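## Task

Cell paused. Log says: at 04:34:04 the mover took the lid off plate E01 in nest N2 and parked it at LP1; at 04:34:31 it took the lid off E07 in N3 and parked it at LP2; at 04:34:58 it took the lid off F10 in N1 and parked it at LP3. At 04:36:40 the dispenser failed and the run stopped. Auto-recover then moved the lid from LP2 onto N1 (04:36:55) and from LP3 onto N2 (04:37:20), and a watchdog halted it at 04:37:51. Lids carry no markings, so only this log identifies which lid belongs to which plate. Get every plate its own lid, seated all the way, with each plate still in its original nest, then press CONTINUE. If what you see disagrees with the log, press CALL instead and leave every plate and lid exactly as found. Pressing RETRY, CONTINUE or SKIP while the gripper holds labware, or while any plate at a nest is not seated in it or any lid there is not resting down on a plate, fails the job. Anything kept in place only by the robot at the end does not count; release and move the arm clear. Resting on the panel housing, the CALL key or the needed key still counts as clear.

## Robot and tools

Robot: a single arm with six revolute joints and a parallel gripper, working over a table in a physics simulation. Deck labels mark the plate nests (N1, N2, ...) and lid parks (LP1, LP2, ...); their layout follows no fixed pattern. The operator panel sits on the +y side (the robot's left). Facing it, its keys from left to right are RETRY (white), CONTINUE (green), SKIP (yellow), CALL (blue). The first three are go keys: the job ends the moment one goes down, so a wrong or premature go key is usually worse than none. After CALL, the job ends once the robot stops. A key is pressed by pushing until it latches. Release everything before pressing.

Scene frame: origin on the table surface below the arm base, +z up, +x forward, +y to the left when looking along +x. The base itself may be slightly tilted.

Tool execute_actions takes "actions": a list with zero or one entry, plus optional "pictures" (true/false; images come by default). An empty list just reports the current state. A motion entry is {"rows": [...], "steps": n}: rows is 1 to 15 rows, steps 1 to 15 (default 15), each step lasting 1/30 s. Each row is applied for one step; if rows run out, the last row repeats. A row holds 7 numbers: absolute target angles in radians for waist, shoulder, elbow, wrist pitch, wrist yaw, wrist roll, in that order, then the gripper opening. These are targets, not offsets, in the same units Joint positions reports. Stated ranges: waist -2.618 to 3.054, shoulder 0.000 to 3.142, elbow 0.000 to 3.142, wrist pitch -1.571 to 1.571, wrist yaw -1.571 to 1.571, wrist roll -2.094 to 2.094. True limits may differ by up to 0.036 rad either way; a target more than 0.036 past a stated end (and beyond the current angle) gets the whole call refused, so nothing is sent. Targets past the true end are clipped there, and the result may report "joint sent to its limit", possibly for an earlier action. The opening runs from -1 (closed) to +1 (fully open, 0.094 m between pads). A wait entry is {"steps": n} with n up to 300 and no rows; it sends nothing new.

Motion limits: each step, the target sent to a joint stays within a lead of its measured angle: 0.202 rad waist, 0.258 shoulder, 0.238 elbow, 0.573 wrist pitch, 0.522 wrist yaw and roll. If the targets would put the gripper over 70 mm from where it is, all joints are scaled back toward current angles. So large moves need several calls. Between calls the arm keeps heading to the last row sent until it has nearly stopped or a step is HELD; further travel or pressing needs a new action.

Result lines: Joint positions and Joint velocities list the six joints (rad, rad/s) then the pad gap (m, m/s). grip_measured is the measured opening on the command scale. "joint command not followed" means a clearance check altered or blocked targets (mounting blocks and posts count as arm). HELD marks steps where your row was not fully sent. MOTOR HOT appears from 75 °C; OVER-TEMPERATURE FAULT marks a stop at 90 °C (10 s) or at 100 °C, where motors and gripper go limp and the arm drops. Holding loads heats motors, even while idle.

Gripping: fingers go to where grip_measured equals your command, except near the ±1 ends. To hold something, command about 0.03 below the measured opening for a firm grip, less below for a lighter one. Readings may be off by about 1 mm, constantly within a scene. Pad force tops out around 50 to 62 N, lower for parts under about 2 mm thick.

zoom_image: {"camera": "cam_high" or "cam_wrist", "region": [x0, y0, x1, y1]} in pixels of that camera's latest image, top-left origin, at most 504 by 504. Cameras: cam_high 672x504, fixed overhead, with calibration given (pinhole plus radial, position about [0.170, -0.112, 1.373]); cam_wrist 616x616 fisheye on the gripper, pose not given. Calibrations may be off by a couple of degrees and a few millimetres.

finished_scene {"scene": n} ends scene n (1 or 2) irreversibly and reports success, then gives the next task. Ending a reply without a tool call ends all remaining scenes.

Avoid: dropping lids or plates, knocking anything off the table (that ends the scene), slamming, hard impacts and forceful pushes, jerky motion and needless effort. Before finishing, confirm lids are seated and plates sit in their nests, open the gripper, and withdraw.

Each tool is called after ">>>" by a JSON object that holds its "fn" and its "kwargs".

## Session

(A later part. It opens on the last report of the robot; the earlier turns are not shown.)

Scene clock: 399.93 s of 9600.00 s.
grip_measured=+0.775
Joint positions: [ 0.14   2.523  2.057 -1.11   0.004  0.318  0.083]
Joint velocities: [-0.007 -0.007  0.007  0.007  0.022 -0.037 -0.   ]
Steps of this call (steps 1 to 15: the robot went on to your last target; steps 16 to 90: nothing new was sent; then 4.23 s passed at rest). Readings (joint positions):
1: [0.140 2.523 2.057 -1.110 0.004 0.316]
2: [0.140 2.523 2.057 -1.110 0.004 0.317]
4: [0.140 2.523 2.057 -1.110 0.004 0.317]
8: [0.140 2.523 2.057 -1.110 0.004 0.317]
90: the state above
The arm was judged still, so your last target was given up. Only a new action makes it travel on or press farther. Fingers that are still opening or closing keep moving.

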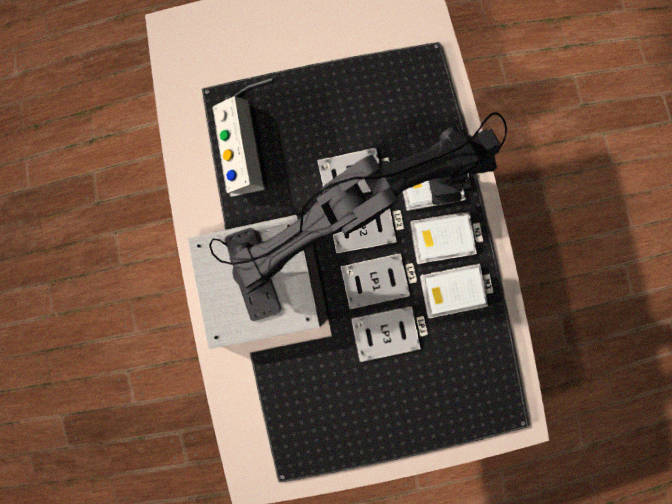

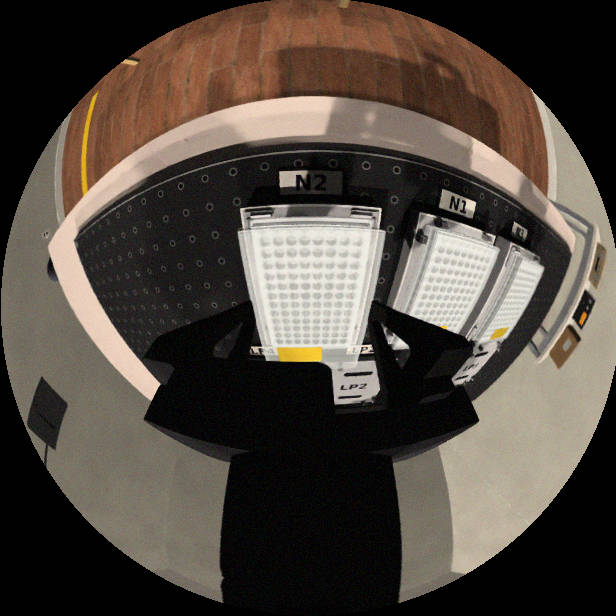

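>>> {"fn": "execute_actions", "kwargs": {"actions": [{"rows": [[0.140,2.520,2.050,-1.100,0.004,0.324,0.75],[0.140,2.520,2.047,-1.094,0.004,0.324,0.75],[0.140,2.520,2.044,-1.088,0.004,0.324,0.75],[0.140,2.520,2.041,-1.082,0.004,0.324,0.75],[0.140,2.520,2.038,-1.076,0.004,0.324,0.75],[0.140,2.520,2.035,-1.070,0.004,0.324,0.75],[0.140,2.520,2.032,-1.065,0.004,0.324,0.75],[0.140,2.520,2.029,-1.060,0.004,0.324,0.75],[0.140,2.520,2.026,-1.055,0.004,0.324,0.75],[0.140,2.520,2.023,-1.050,0.004,0.324,0.75],[0.140,2.520,2.020,-1.046,0.004,0.324,0.75],[0.140,2.520,2.018,-1.042,0.004,0.324,0.75],[0.140,2.520,2.016,-1.039,0.004,0.324,0.75]], "steps": 15}], "pictures": false}}

>>> {"fn": "execute_actions", "kwargs": {"actions": [{"steps": 12}]}}

>>> {"fn": "zoom_image", "kwargs": {"camera": "cam_wrist", "region": [190, 170, 430, 370]}}

Scene clock: 404.33 s of 9600.00 s.
grip_measured=+0.775
Joint positions: [ 0.14   2.523  2.024 -1.068  0.004  0.318  0.083]
Joint velocities: [ 0.002 -0.012 -0.037  0.066  0.066 -0.051  0.   ]
Steps of this call (steps 1 to 90: nothing new was sent; then 0.90 s passed at rest; steps 91 to 105: all 15 steps of this action). Readings (joint positions):
91: [0.140 2.523 2.057 -1.110 0.004 0.318]
92: [0.140 2.523 2.057 -1.110 0.004 0.318]
94: [0.140 2.523 2.057 -1.109 0.004 0.318]
98: [0.140 2.523 2.044 -1.093 0.004 0.318]
105: the state above

Scene clock: 404.73 s of 9600.00 s.
grip_measured=+0.775
Joint positions: [ 0.14   2.523  2.023 -1.057  0.004  0.318  0.083]
Joint velocities: [-0.017 -0.007 -0.002  0.037 -0.066  0.051  0.001]
Steps of this call (steps 1 to 12: the robot went on to your last target). Readings (joint positions):
1: [0.140 2.523 2.024 -1.066 0.004 0.318]
2: [0.140 2.523 2.023 -1.064 0.004 0.318]
4: [0.140 2.523 2.023 -1.061 0.004 0.318]
8: [0.140 2.523 2.023 -1.058 0.004 0.318]
12: the state above

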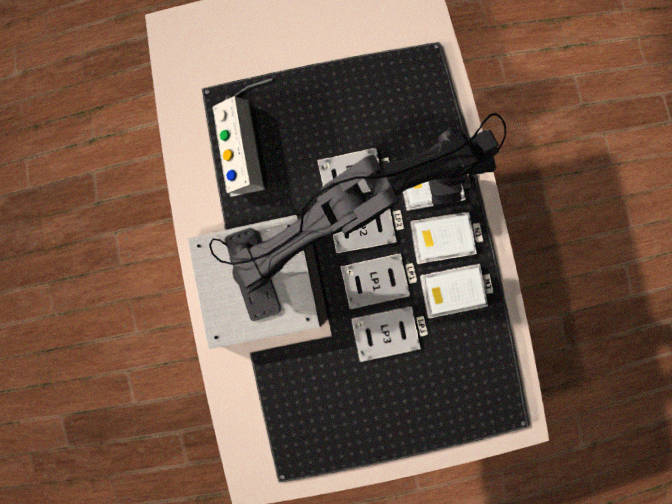

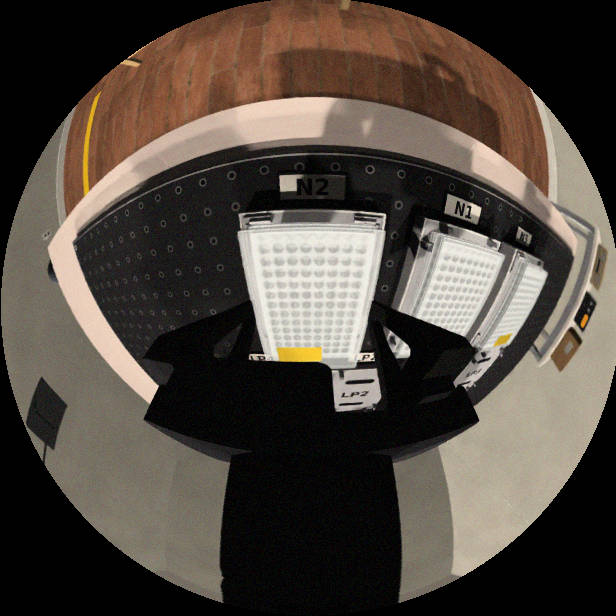

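Region (190, 170, 430, 370) of cam_wrist's 616x616 image, scaled by 2.100, with more detail than that image has.

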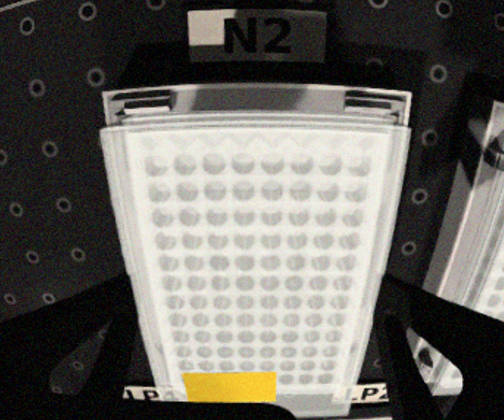

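>>> {"fn": "execute_actions", "kwargs": {"actions": [{"rows": [[0.140,2.520,2.014,-1.037,0.004,0.324,0.75],[0.140,2.520,2.012,-1.034,0.004,0.324,0.75],[0.140,2.520,2.010,-1.031,0.004,0.324,0.75],[0.140,2.520,2.008,-1.028,0.004,0.324,0.75],[0.140,2.520,2.006,-1.025,0.004,0.324,0.75],[0.140,2.520,2.004,-1.022,0.004,0.324,0.75],[0.140,2.520,2.002,-1.019,0.004,0.324,0.75],[0.140,2.520,2.000,-1.016,0.004,0.324,0.75],[0.140,2.520,1.998,-1.013,0.004,0.324,0.75],[0.140,2.520,1.996,-1.010,0.004,0.324,0.75],[0.140,2.520,1.994,-1.008,0.004,0.324,0.75],[0.140,2.520,1.992,-1.006,0.004,0.324,0.75],[0.140,2.520,1.991,-1.005,0.004,0.324,0.75]], "steps": 15}], "pictures": false}}

>>> {"fn": "execute_actions", "kwargs": {"actions": [{"steps": 12}]}}

>>> {"fn": "zoom_image", "kwargs": {"camera": "cam_wrist", "region": [190, 170, 430, 370]}}

Scene clock: 409.27 s of 9600.00 s.
grip_measured=+0.775
Joint positions: [ 0.14   2.523  1.999 -1.029  0.004  0.318  0.083]
Joint velocities: [ 0.002 -0.002 -0.017  0.051  0.007  0.022 -0.002]
Steps of this call (steps 1 to 30: the robot went on to your last target; steps 31 to 90: nothing new was sent; then 1.03 s passed at rest; steps 91 to 105: all 15 steps of this action). Readings (joint positions):
91: [0.140 2.523 2.023 -1.056 0.004 0.318]
92: [0.140 2.523 2.023 -1.056 0.004 0.318]
94: [0.140 2.523 2.023 -1.053 0.004 0.318]
98: [0.140 2.523 2.014 -1.042 0.004 0.318]
105: the state above

Scene clock: 409.67 s of 9600.00 s.
grip_measured=+0.775
Joint positions: [ 0.14   2.523  1.999 -1.026  0.004  0.318  0.083]
Joint velocities: [-0.007  0.002 -0.002  0.051  0.11   0.007 -0.   ]
Steps of this call (steps 1 to 12: the robot went on to your last target). Readings (joint positions):
1: [0.140 2.523 1.999 -1.028 0.004 0.318]
2: [0.140 2.523 1.999 -1.027 0.004 0.318]
4: [0.140 2.523 1.999 -1.026 0.004 0.318]
8: [0.140 2.523 1.999 -1.026 0.004 0.318]
12: the state above

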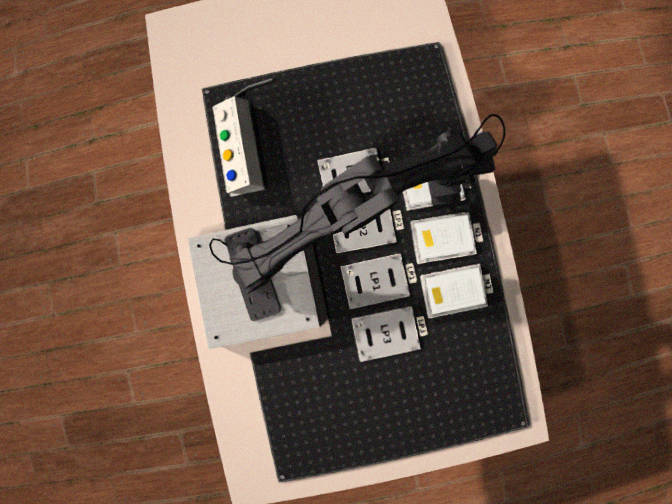

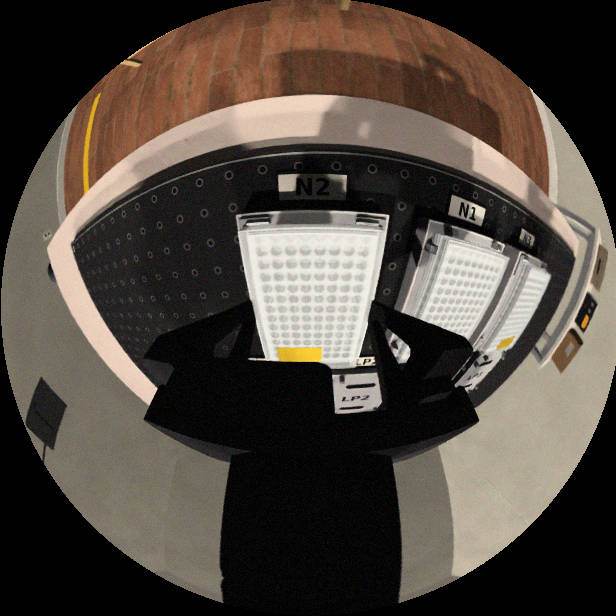

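Region (190, 170, 430, 370) of cam_wrist's 616x616 image, scaled by 2.100, with more detail than that image has.

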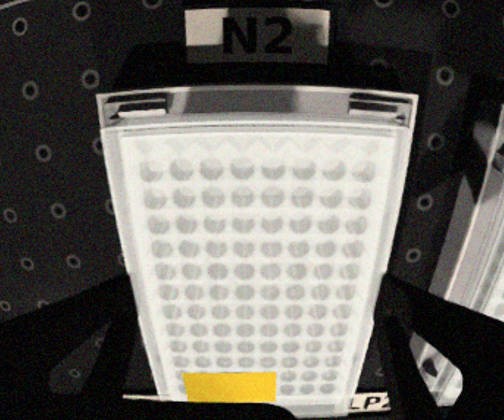

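>>> {"fn": "execute_actions", "kwargs": {"actions": [{"rows": [[0.140,2.520,1.989,-1.004,0.004,0.324,0.75],[0.140,2.520,1.987,-1.003,0.004,0.324,0.75],[0.140,2.520,1.985,-1.002,0.004,0.324,0.75],[0.140,2.520,1.983,-1.000,0.004,0.324,0.75],[0.140,2.520,1.981,-0.998,0.004,0.324,0.75],[0.140,2.520,1.980,-0.996,0.004,0.324,0.75],[0.140,2.520,1.979,-0.994,0.004,0.324,0.75],[0.140,2.520,1.978,-0.993,0.004,0.324,0.75],[0.140,2.520,1.977,-0.992,0.004,0.324,0.75],[0.140,2.520,1.976,-0.991,0.004,0.324,0.75],[0.140,2.520,1.975,-0.990,0.004,0.324,0.75],[0.140,2.520,1.974,-0.989,0.004,0.324,0.75],[0.140,2.520,1.973,-0.988,0.004,0.324,0.75]], "steps": 15}], "pictures": false}}

>>> {"fn": "execute_actions", "kwargs": {"actions": [{"steps": 12}]}}

>>> {"fn": "zoom_image", "kwargs": {"camera": "cam_wrist", "region": [190, 170, 430, 370]}}

Scene clock: 414.13 s of 9600.00 s.
grip_measured=+0.775
Joint positions: [ 0.14   2.523  1.983 -1.011  0.004  0.318  0.083]
Joint velocities: [-0.002 -0.002  0.002  0.037  0.037 -0.037 -0.002]
Steps of this call (steps 1 to 15: the robot went on to your last target; steps 16 to 90: nothing new was sent; then 0.97 s passed at rest; steps 91 to 105: all 15 steps of this action). Readings (joint positions):
91: [0.140 2.523 1.999 -1.026 0.004 0.318]
92: [0.140 2.523 1.999 -1.026 0.004 0.318]
94: [0.140 2.523 1.999 -1.025 0.004 0.318]
98: [0.140 2.523 1.990 -1.017 0.004 0.318]
105: the state above

Scene clock: 414.53 s of 9600.00 s.
grip_measured=+0.775
Joint positions: [ 0.14   2.523  1.983 -1.01   0.004  0.318  0.083]
Joint velocities: [-0.012 -0.002  0.007 -0.051 -0.081 -0.007 -0.001]
Steps of this call (steps 1 to 12: the robot went on to your last target). Readings (joint positions):
1: [0.140 2.523 1.983 -1.011 0.004 0.318]
2: [0.140 2.523 1.983 -1.011 0.004 0.318]
4: [0.140 2.523 1.983 -1.010 0.004 0.318]
8: [0.140 2.523 1.983 -1.010 0.004 0.318]
12: the state above

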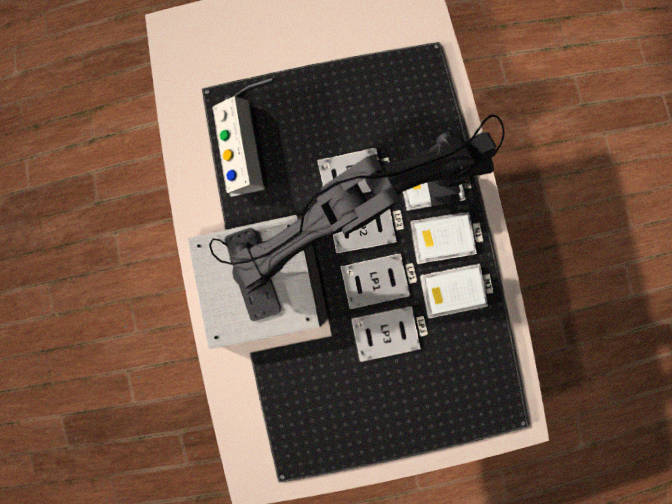

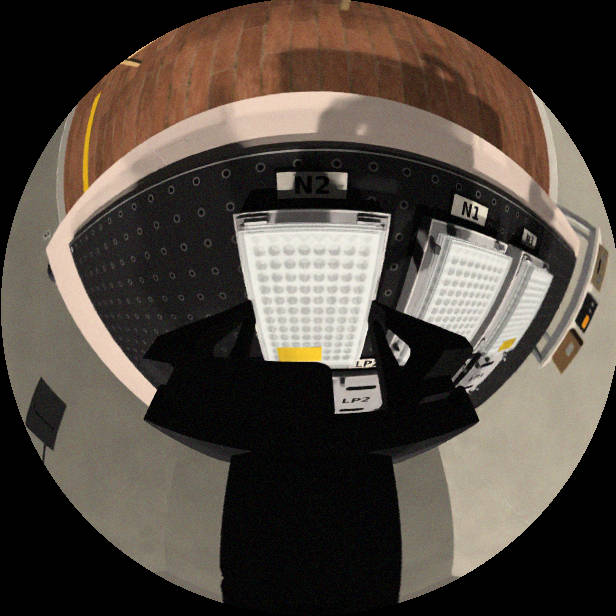

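Region (190, 170, 430, 370) of cam_wrist's 616x616 image, scaled by 2.100, with more detail than that image has.

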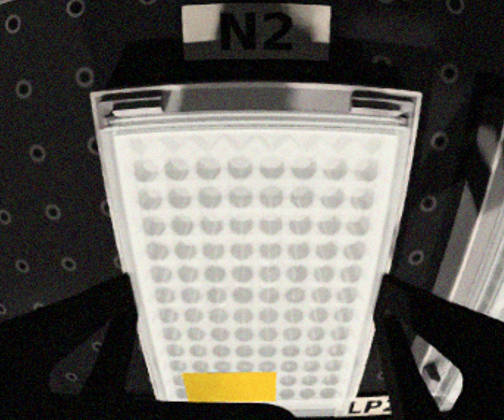

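>>> {"fn": "execute_actions", "kwargs": {"actions": [{"rows": [[0.140,2.520,1.978,-0.995,0.004,0.324,0.77],[0.140,2.520,1.980,-0.998,0.004,0.324,0.79],[0.140,2.520,1.982,-1.000,0.004,0.324,0.81],[0.140,2.520,1.983,-1.002,0.004,0.324,0.83],[0.140,2.520,1.984,-1.004,0.004,0.324,0.86],[0.140,2.520,1.985,-1.006,0.004,0.324,0.89],[0.140,2.520,1.985,-1.008,0.004,0.324,0.92],[0.140,2.520,1.985,-1.010,0.004,0.324,0.95],[0.140,2.520,1.985,-1.010,0.004,0.324,0.98],[0.140,2.520,1.985,-1.010,0.004,0.324,1.0]], "steps": 15}]}}

>>> {"fn": "zoom_image", "kwargs": {"camera": "cam_wrist", "region": [190, 170, 430, 370]}}

Scene clock: 419.13 s of 9600.00 s.
grip_measured=+1.000
Joint positions: [ 0.14   2.523  1.983 -1.01   0.004  0.318  0.094]
Joint velocities: [-0.002  0.002 -0.002  0.022 -0.051 -0.051  0.   ]
Steps of this call (steps 1 to 15: the robot went on to your last target; steps 16 to 90: nothing new was sent; then 1.10 s passed at rest; steps 91 to 105: all 15 steps of this action). Readings (joint positions):
91: [0.140 2.523 1.983 -1.010 0.004 0.318]
92: [0.140 2.523 1.983 -1.010 0.004 0.318]
94: [0.140 2.523 1.983 -1.010 0.004 0.318]
98: [0.140 2.523 1.983 -1.010 0.004 0.318]
105: the state above

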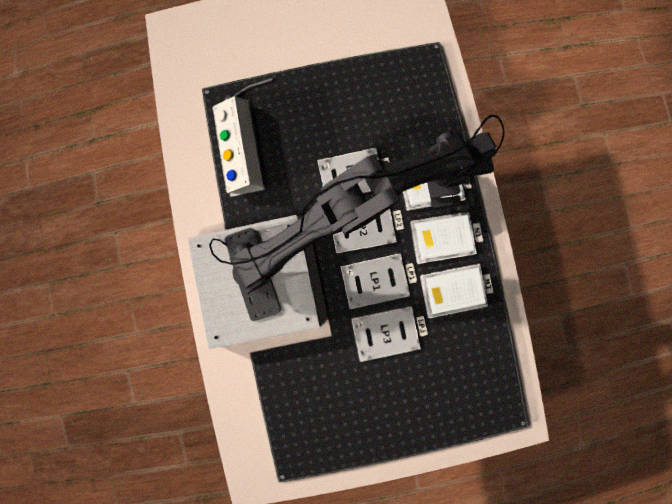

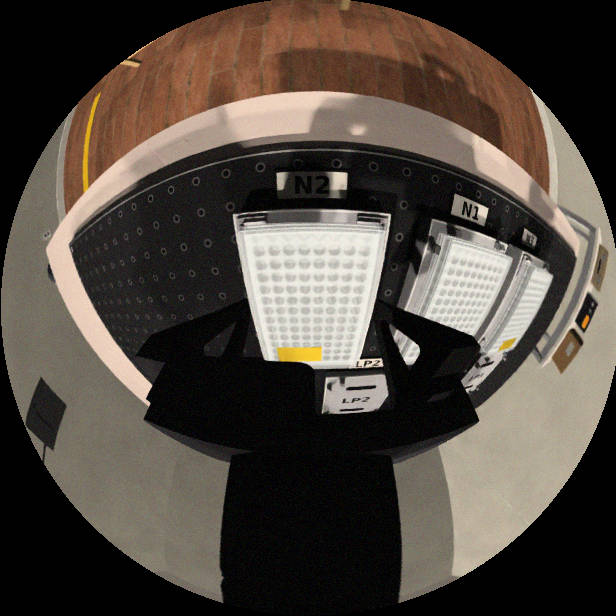

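Region (190, 170, 430, 370) of cam_wrist's 616x616 image, scaled by 2.100, with more detail than that image has.

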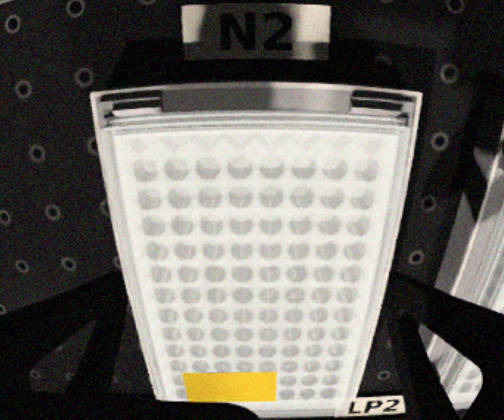

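>>> {"fn": "execute_actions", "kwargs": {"actions": [{"rows": [[0.140,2.520,2.000,-1.018,0.004,0.324,1.0],[0.140,2.520,2.015,-1.030,0.004,0.324,1.0],[0.140,2.520,2.030,-1.048,0.004,0.324,1.0],[0.140,2.520,2.046,-1.068,0.004,0.324,1.0],[0.140,2.520,2.062,-1.088,0.004,0.324,1.0],[0.140,2.520,2.078,-1.108,0.004,0.324,1.0],[0.140,2.520,2.092,-1.126,0.004,0.324,1.0],[0.140,2.520,2.103,-1.140,0.004,0.324,1.0],[0.140,2.520,2.111,-1.151,0.004,0.324,1.0],[0.140,2.520,2.116,-1.158,0.004,0.324,1.0]], "steps": 13}]}}

>>> {"fn": "execute_actions", "kwargs": {"actions": [{"rows": [[0.142,2.519,2.115,-1.158,0.004,0.324,1.0],[0.1476,2.5162,2.1111,-1.1567,0.004,0.322,1.0],[0.1569,2.5116,2.1051,-1.155,0.004,0.3198,1.0],[0.1696,2.5053,2.0969,-1.1528,0.004,0.3166,1.0],[0.1855,2.4974,2.0867,-1.150,0.004,0.3127,1.0],[0.2045,2.4880,2.0745,-1.1466,0.004,0.3079,1.0],[0.2263,2.4771,2.0604,-1.1428,0.004,0.3025,1.0],[0.2509,2.4649,2.0445,-1.1384,0.004,0.2963,1.0],[0.2780,2.4515,2.0271,-1.1337,0.004,0.2896,1.0],[0.3075,2.4368,2.0081,-1.1285,0.004,0.2822,1.0],[0.3391,2.4211,1.9877,-1.1229,0.003,0.2743,1.0],[0.3728,2.4044,1.9660,-1.1170,0.003,0.2659,1.0],[0.4083,2.3868,1.9432,-1.1107,0.003,0.2571,1.0],[0.4454,2.3683,1.9192,-1.1041,0.003,0.2478,1.0],[0.4840,2.3491,1.8943,-1.0973,0.003,0.2382,1.0]], "steps": 15}], "pictures": false}}

>>> {"fn": "execute_actions", "kwargs": {"actions": [{"rows": [[0.5240,2.3293,1.8686,-1.0903,0.003,0.2282,1.0],[0.5651,2.3089,1.8421,-1.0830,0.003,0.2180,1.0],[0.6071,2.2880,1.8150,-1.0756,0.003,0.2075,1.0],[0.6499,2.2668,1.7874,-1.0681,0.002,0.1968,1.0],[0.6934,2.2452,1.7595,-1.0604,0.002,0.1860,1.0],[0.7372,2.2234,1.7312,-1.0527,0.002,0.1750,1.0],[0.7814,2.2015,1.7027,-1.0449,0.002,0.1640,1.0],[0.8256,2.1795,1.6743,-1.0371,0.002,0.1530,1.0],[0.8698,2.1576,1.6458,-1.0293,0.002,0.1420,1.0],[0.9136,2.1358,1.6175,-1.0216,0.002,0.1310,1.0],[0.9571,2.1142,1.5896,-1.0139,0.002,0.1202,1.0],[0.9999,2.0930,1.5620,-1.0064,0.001,0.1095,1.0],[1.0419,2.0721,1.5349,-0.9990,0.001,0.0990,1.0],[1.0830,2.0517,1.5084,-0.9917,0.001,0.0888,1.0],[1.1230,2.0319,1.4827,-0.9847,0.001,0.0788,1.0]], "steps": 15}], "pictures": false}}

>>> {"fn": "execute_actions", "kwargs": {"actions": [{"rows": [[1.1616,2.0127,1.4578,-0.9779,0.001,0.0692,1.0],[1.1987,1.9942,1.4338,-0.9713,0.001,0.0599,1.0],[1.2342,1.9766,1.4110,-0.9650,0.001,0.0511,1.0],[1.2679,1.9599,1.3893,-0.9591,0.0,0.0427,1.0],[1.2995,1.9442,1.3689,-0.9535,0.0,0.0348,1.0],[1.3290,1.9295,1.3499,-0.9483,0.0,0.0274,1.0],[1.3561,1.9161,1.3325,-0.9436,0.0,0.0207,1.0],[1.3807,1.9039,1.3166,-0.9392,0.0,0.0145,1.0],[1.4025,1.8930,1.3025,-0.9354,0.0,0.0091,1.0],[1.4215,1.8836,1.2903,-0.9320,0.0,0.0043,1.0],[1.4374,1.8757,1.2801,-0.9292,0.0,0.0004,1.0],[1.4501,1.8694,1.2719,-0.9270,0.0,-0.0028,1.0],[1.4594,1.8648,1.2659,-0.9253,0.0,-0.0051,1.0],[1.4651,1.8620,1.2622,-0.9243,0.0,-0.0065,1.0],[1.467,1.861,1.261,-0.924,0.0,-0.007,1.0]], "steps": 15}], "pictures": false}}

>>> {"fn": "execute_actions", "kwargs": {"actions": [{"steps": 15}]}}

>>> {"fn": "zoom_image", "kwargs": {"camera": "cam_wrist", "region": [190, 170, 430, 370]}}

>>> {"fn": "zoom_image", "kwargs": {"camera": "cam_high", "region": [310, 130, 510, 370]}}

Scene clock: 447.90 s of 9600.00 s.
grip_measured=+1.000
Joint positions: [ 0.14   2.526  2.094 -1.113  0.004  0.318  0.094]
Joint velocities: [-0.022 -0.012  0.007 -0.183 -0.007 -0.095  0.   ]
Steps of this call (steps 1 to 15: the robot went on to your last target; steps 16 to 90: nothing new was sent; then 25.33 s passed at rest; steps 91 to 103: all 13 steps of this action). Readings (joint positions):
91: [0.140 2.523 1.983 -1.010 0.004 0.318]
92: [0.140 2.523 1.983 -1.010 0.004 0.318]
94: [0.140 2.524 1.993 -1.025 0.004 0.318]
98: [0.140 2.526 2.050 -1.075 0.004 0.318]
103: the state above

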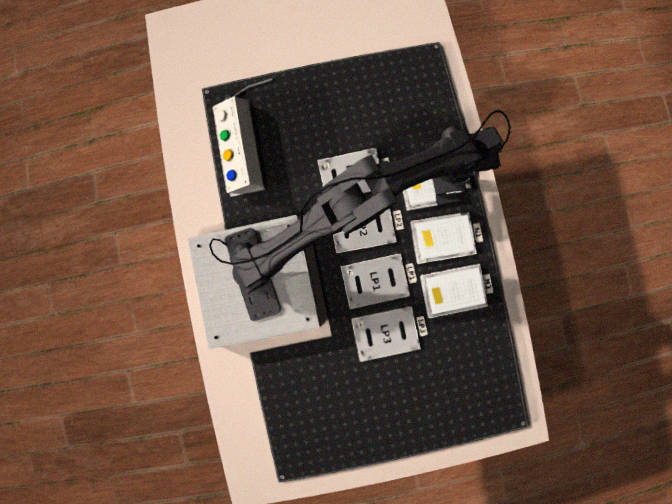

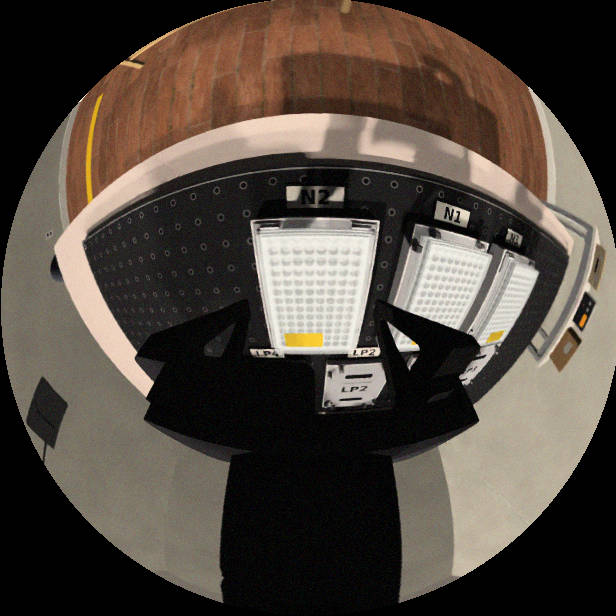

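Scene clock: 448.40 s of 9600.00 s.
grip_measured=+1.000
Joint positions: [ 0.402  2.425  1.94  -1.12   0.008  0.277  0.094]
Joint velocities: [ 1.155 -0.545 -0.662  0.168  0.066 -0.183  0.   ]
Steps of this call (steps 1 to 15: all 15 steps of this action). Readings (joint positions):
1: [0.140 2.526 2.094 -1.119 0.004 0.318]
2: [0.140 2.526 2.094 -1.125 0.004 0.318]
4: [0.142 2.526 2.094 -1.132 0.004 0.318]
8: [0.179 2.518 2.076 -1.133 0.007 0.314]
15: the state above

Scene clock: 448.90 s of 9600.00 s.
grip_measured=+1.000
Joint positions: [ 1.058  2.1    1.538 -1.018  0.     0.128  0.094]
Joint velocities: [ 1.155 -0.584 -0.779  0.139 -0.037 -0.315  0.   ]
Steps of this call (steps 1 to 15: all 15 steps of this action). Readings (joint positions):
1: [0.445 2.406 1.917 -1.115 0.008 0.269]
2: [0.488 2.385 1.893 -1.109 0.007 0.260]
4: [0.577 2.341 1.842 -1.096 0.006 0.242]
8: [0.754 2.250 1.734 -1.067 0.003 0.202]
15: the state above

Scene clock: 449.40 s of 9600.00 s.
grip_measured=+1.000
Joint positions: [ 1.462  1.896  1.275 -0.956 -0.004  0.013  0.094]
Joint velocities: [ 0.168 -0.095 -0.11  -0.066 -0.007 -0.095  0.   ]
Steps of this call (steps 1 to 15: all 15 steps of this action). Readings (joint positions):
1: [1.100 2.080 1.511 -1.012 -0.000 0.118]
2: [1.140 2.061 1.486 -1.006 -0.001 0.108]
4: [1.215 2.023 1.437 -0.994 -0.002 0.088]
8: [1.342 1.958 1.355 -0.975 -0.003 0.053]
15: the state above

Scene clock: 449.90 s of 9600.00 s.
grip_measured=+1.000
Joint positions: [ 1.467  1.893  1.27  -0.943 -0.003 -0.     0.094]
Joint velocities: [-0.017 -0.007 -0.007  0.007 -0.037  0.037  0.   ]
Steps of this call (steps 1 to 15: the robot went on to your last target). Readings (joint positions):
1: [1.466 1.894 1.272 -0.955 -0.004 0.010]
2: [1.467 1.893 1.271 -0.953 -0.004 0.007]
4: [1.467 1.893 1.270 -0.950 -0.003 0.004]
8: [1.467 1.893 1.270 -0.945 -0.003 0.001]
15: the state above

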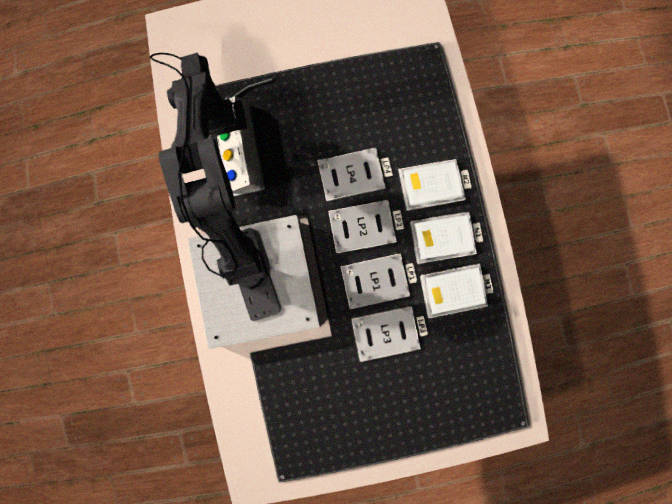

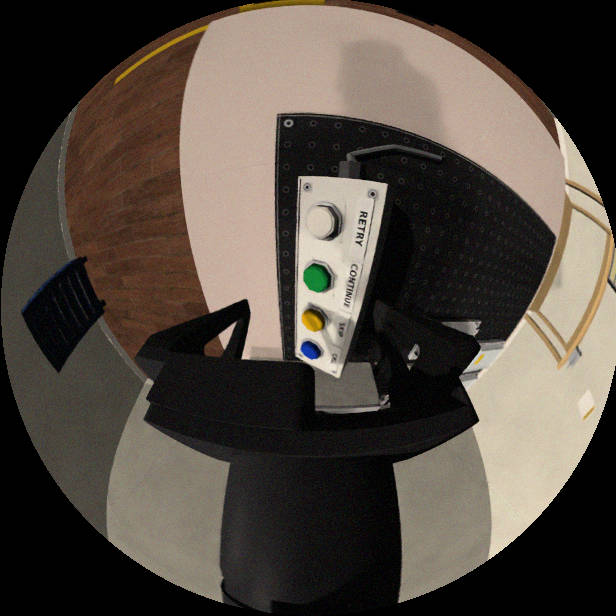

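Region (190, 170, 430, 370) of cam_wrist's 616x616 image, scaled by 2.100, with more detail than that image has.

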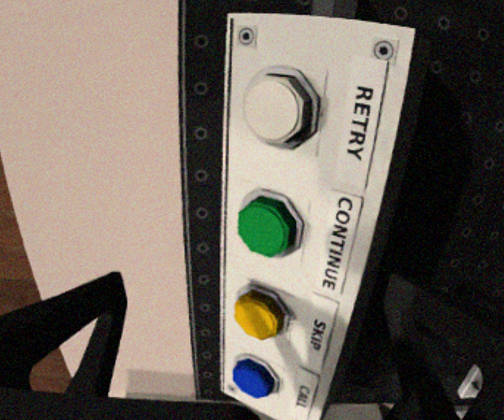

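Region (310, 130, 510, 370) of cam_high's 672x504 image, scaled by 2.100, with more detail than that image has.

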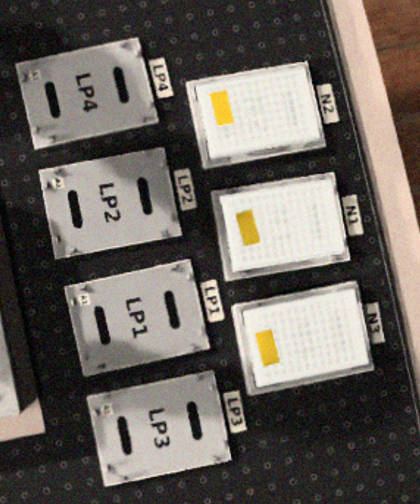

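>>> {"fn": "execute_actions", "kwargs": {"actions": [{"rows": [[1.452,1.900,1.261,-0.924,0.0,-0.007,0.8],[1.452,1.905,1.261,-0.924,0.0,-0.007,0.6],[1.450,1.910,1.261,-0.922,0.0,-0.007,0.4],[1.450,1.915,1.260,-0.918,0.0,-0.007,0.2],[1.450,1.920,1.258,-0.912,0.0,-0.007,0.0],[1.450,1.925,1.256,-0.905,0.0,-0.007,-0.2],[1.450,1.930,1.253,-0.897,0.0,-0.007,-0.4],[1.450,1.935,1.249,-0.888,0.0,-0.007,-0.6],[1.450,1.940,1.245,-0.878,0.0,-0.007,-0.8],[1.450,1.945,1.241,-0.868,0.0,-0.007,-1.0],[1.450,1.950,1.237,-0.858,0.0,-0.007,-1.0],[1.450,1.954,1.233,-0.848,0.0,-0.007,-1.0],[1.450,1.957,1.230,-0.839,0.0,-0.007,-1.0],[1.450,1.959,1.227,-0.831,0.0,-0.007,-1.0],[1.450,1.960,1.225,-0.826,0.0,-0.007,-1.0]], "steps": 15}], "pictures": false}}

>>> {"fn": "execute_actions", "kwargs": {"actions": [{"steps": 20}]}}

>>> {"fn": "zoom_image", "kwargs": {"camera": "cam_wrist", "region": [190, 170, 430, 370]}}

Scene clock: 459.57 s of 9600.00 s.
grip_measured=-0.986
Joint positions: [ 1.457  1.95   1.237 -0.875 -0.003 -0.002  0.001]
Joint velocities: [ 0.002  0.115 -0.105  0.212  0.037 -0.022  0.   ]
Steps of this call (steps 1 to 15: the robot went on to your last target; steps 16 to 90: nothing new was sent; then 6.17 s passed at rest; steps 91 to 105: all 15 steps of this action). Readings (joint positions):
91: [1.467 1.893 1.270 -0.942 -0.003 -0.001]
92: [1.466 1.893 1.270 -0.942 -0.003 -0.001]
94: [1.462 1.894 1.270 -0.941 -0.003 -0.001]
98: [1.457 1.911 1.268 -0.927 -0.003 -0.001]
105: the state above

Scene clock: 460.23 s of 9600.00 s.
grip_measured=-0.986
Joint positions: [ 1.457  1.956  1.231 -0.844 -0.003 -0.002  0.001]
Joint velocities: [-0.017 -0.012 -0.012  0.066  0.022  0.022 -0.001]
Steps of this call (steps 1 to 20: the robot went on to your last target). Readings (joint positions):
1: [1.457 1.953 1.234 -0.870 -0.003 -0.002]
2: [1.457 1.956 1.232 -0.866 -0.003 -0.002]
4: [1.457 1.956 1.231 -0.859 -0.003 -0.002]
8: [1.457 1.956 1.231 -0.850 -0.003 -0.002]
20: the state above

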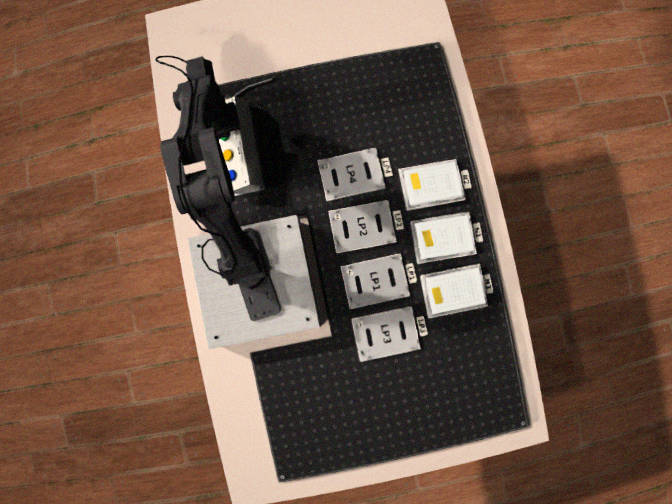

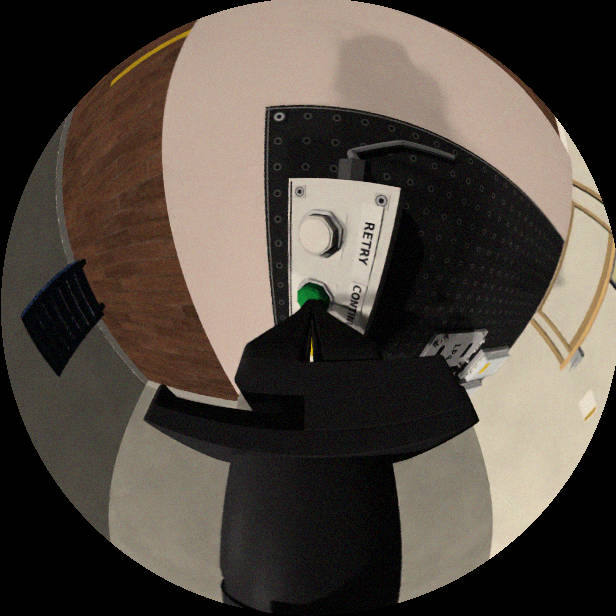

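Region (190, 170, 430, 370) of cam_wrist's 616x616 image, scaled by 2.100, with more detail than that image has.

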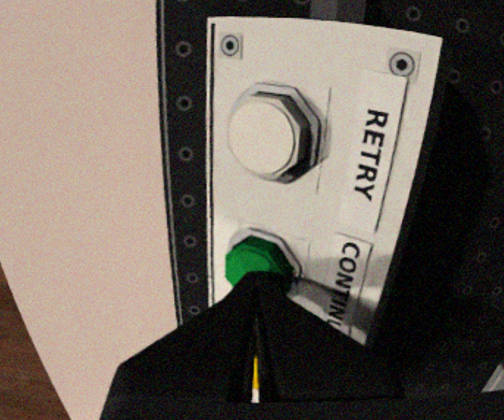

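>>> {"fn": "execute_actions", "kwargs": {"actions": [{"rows": [[1.455,1.960,1.222,-0.823,0.0,-0.007,-1.0],[1.455,1.960,1.219,-0.819,0.0,-0.007,-1.0],[1.455,1.960,1.216,-0.815,0.0,-0.007,-1.0],[1.455,1.960,1.214,-0.811,0.0,-0.007,-1.0],[1.455,1.960,1.212,-0.807,0.0,-0.007,-1.0],[1.455,1.960,1.210,-0.803,0.0,-0.007,-1.0],[1.455,1.960,1.208,-0.799,0.0,-0.007,-1.0],[1.455,1.960,1.206,-0.795,0.0,-0.007,-1.0],[1.455,1.960,1.204,-0.792,0.0,-0.007,-1.0],[1.455,1.960,1.202,-0.789,0.0,-0.007,-1.0],[1.455,1.960,1.200,-0.787,0.005,-0.007,-1.0],[1.454,1.960,1.197,-0.785,0.010,-0.007,-1.0],[1.453,1.960,1.194,-0.783,0.016,-0.007,-1.0],[1.452,1.960,1.191,-0.781,0.022,-0.007,-1.0],[1.451,1.960,1.188,-0.780,0.028,-0.007,-1.0]], "steps": 15}], "pictures": false}}

>>> {"fn": "execute_actions", "kwargs": {"actions": [{"rows": [[1.451,1.960,1.185,-0.779,0.034,-0.007,-1.0],[1.450,1.960,1.182,-0.778,0.040,-0.007,-1.0],[1.450,1.960,1.179,-0.777,0.045,-0.007,-1.0],[1.449,1.960,1.176,-0.776,0.050,-0.007,-1.0],[1.449,1.960,1.173,-0.775,0.055,-0.007,-1.0],[1.449,1.960,1.170,-0.775,0.060,-0.007,-1.0]], "steps": 15}]}}

Scene clock: 466.63 s of 9600.00 s.
grip_measured=-0.987
Joint positions: [ 1.457  1.956  1.21  -0.813 -0.004 -0.002  0.001]
Joint velocities: [-0.002  0.007 -0.066  0.007  0.066  0.007 -0.   ]
Steps of this call (steps 1 to 15: the robot went on to your last target; steps 16 to 90: nothing new was sent; then 2.90 s passed at rest; steps 91 to 105: all 15 steps of this action). Readings (joint positions):
91: [1.457 1.956 1.231 -0.843 -0.003 -0.002]
92: [1.457 1.956 1.231 -0.843 -0.003 -0.002]
94: [1.457 1.956 1.231 -0.839 -0.003 -0.002]
98: [1.457 1.956 1.221 -0.825 -0.003 -0.002]
105: the state above

Scene clock: 466.80 s of 9600.00 s.
grip_measured=-0.987
Joint positions: [ 1.457  1.956  1.199 -0.797  0.006 -0.002  0.001]
Joint velocities: [-0.017 -0.002 -0.002  0.051 -0.022 -0.007 -0.   ]
The task's run ended inside this call: 10 steps that you had sent did not run.
Steps of this call (steps 1 to 5: the first 5 steps of this action). Readings (joint positions):
1: [1.457 1.956 1.209 -0.811 -0.003 -0.002]
2: [1.457 1.956 1.207 -0.808 -0.002 -0.002]
4: [1.457 1.956 1.204 -0.803 0.001 -0.002]
5: [1.457 1.956 1.201 -0.800 0.007 -0.002]
The task's run has ended: the event that ends the task has happened.

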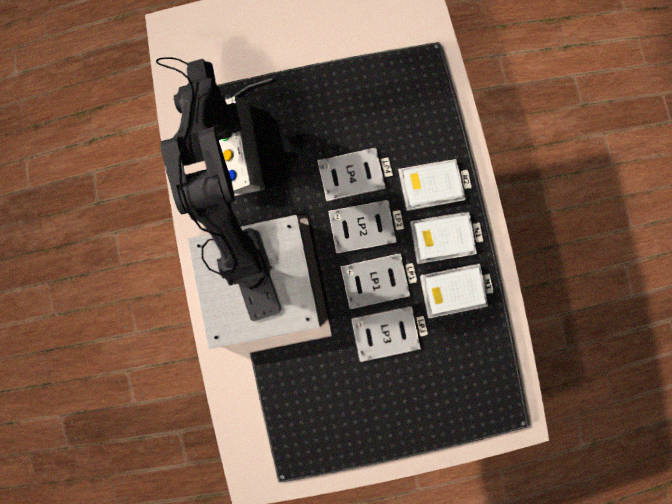

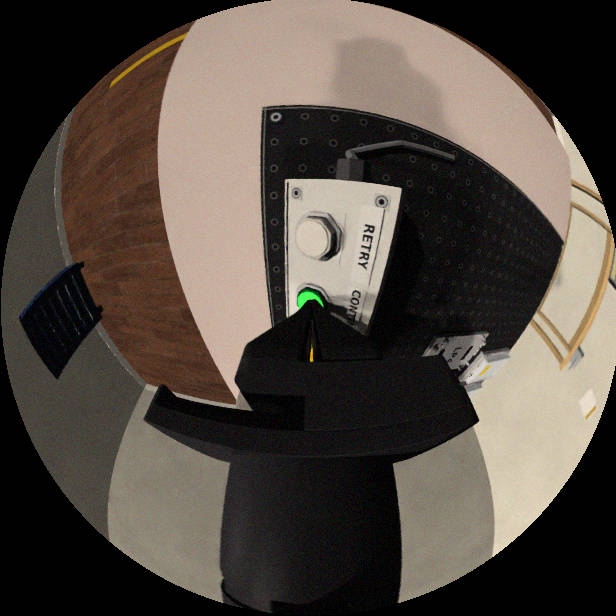

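>>> {"fn": "finished_scene", "kwargs": {"scene": 2}}

The scene is finished: the task was done.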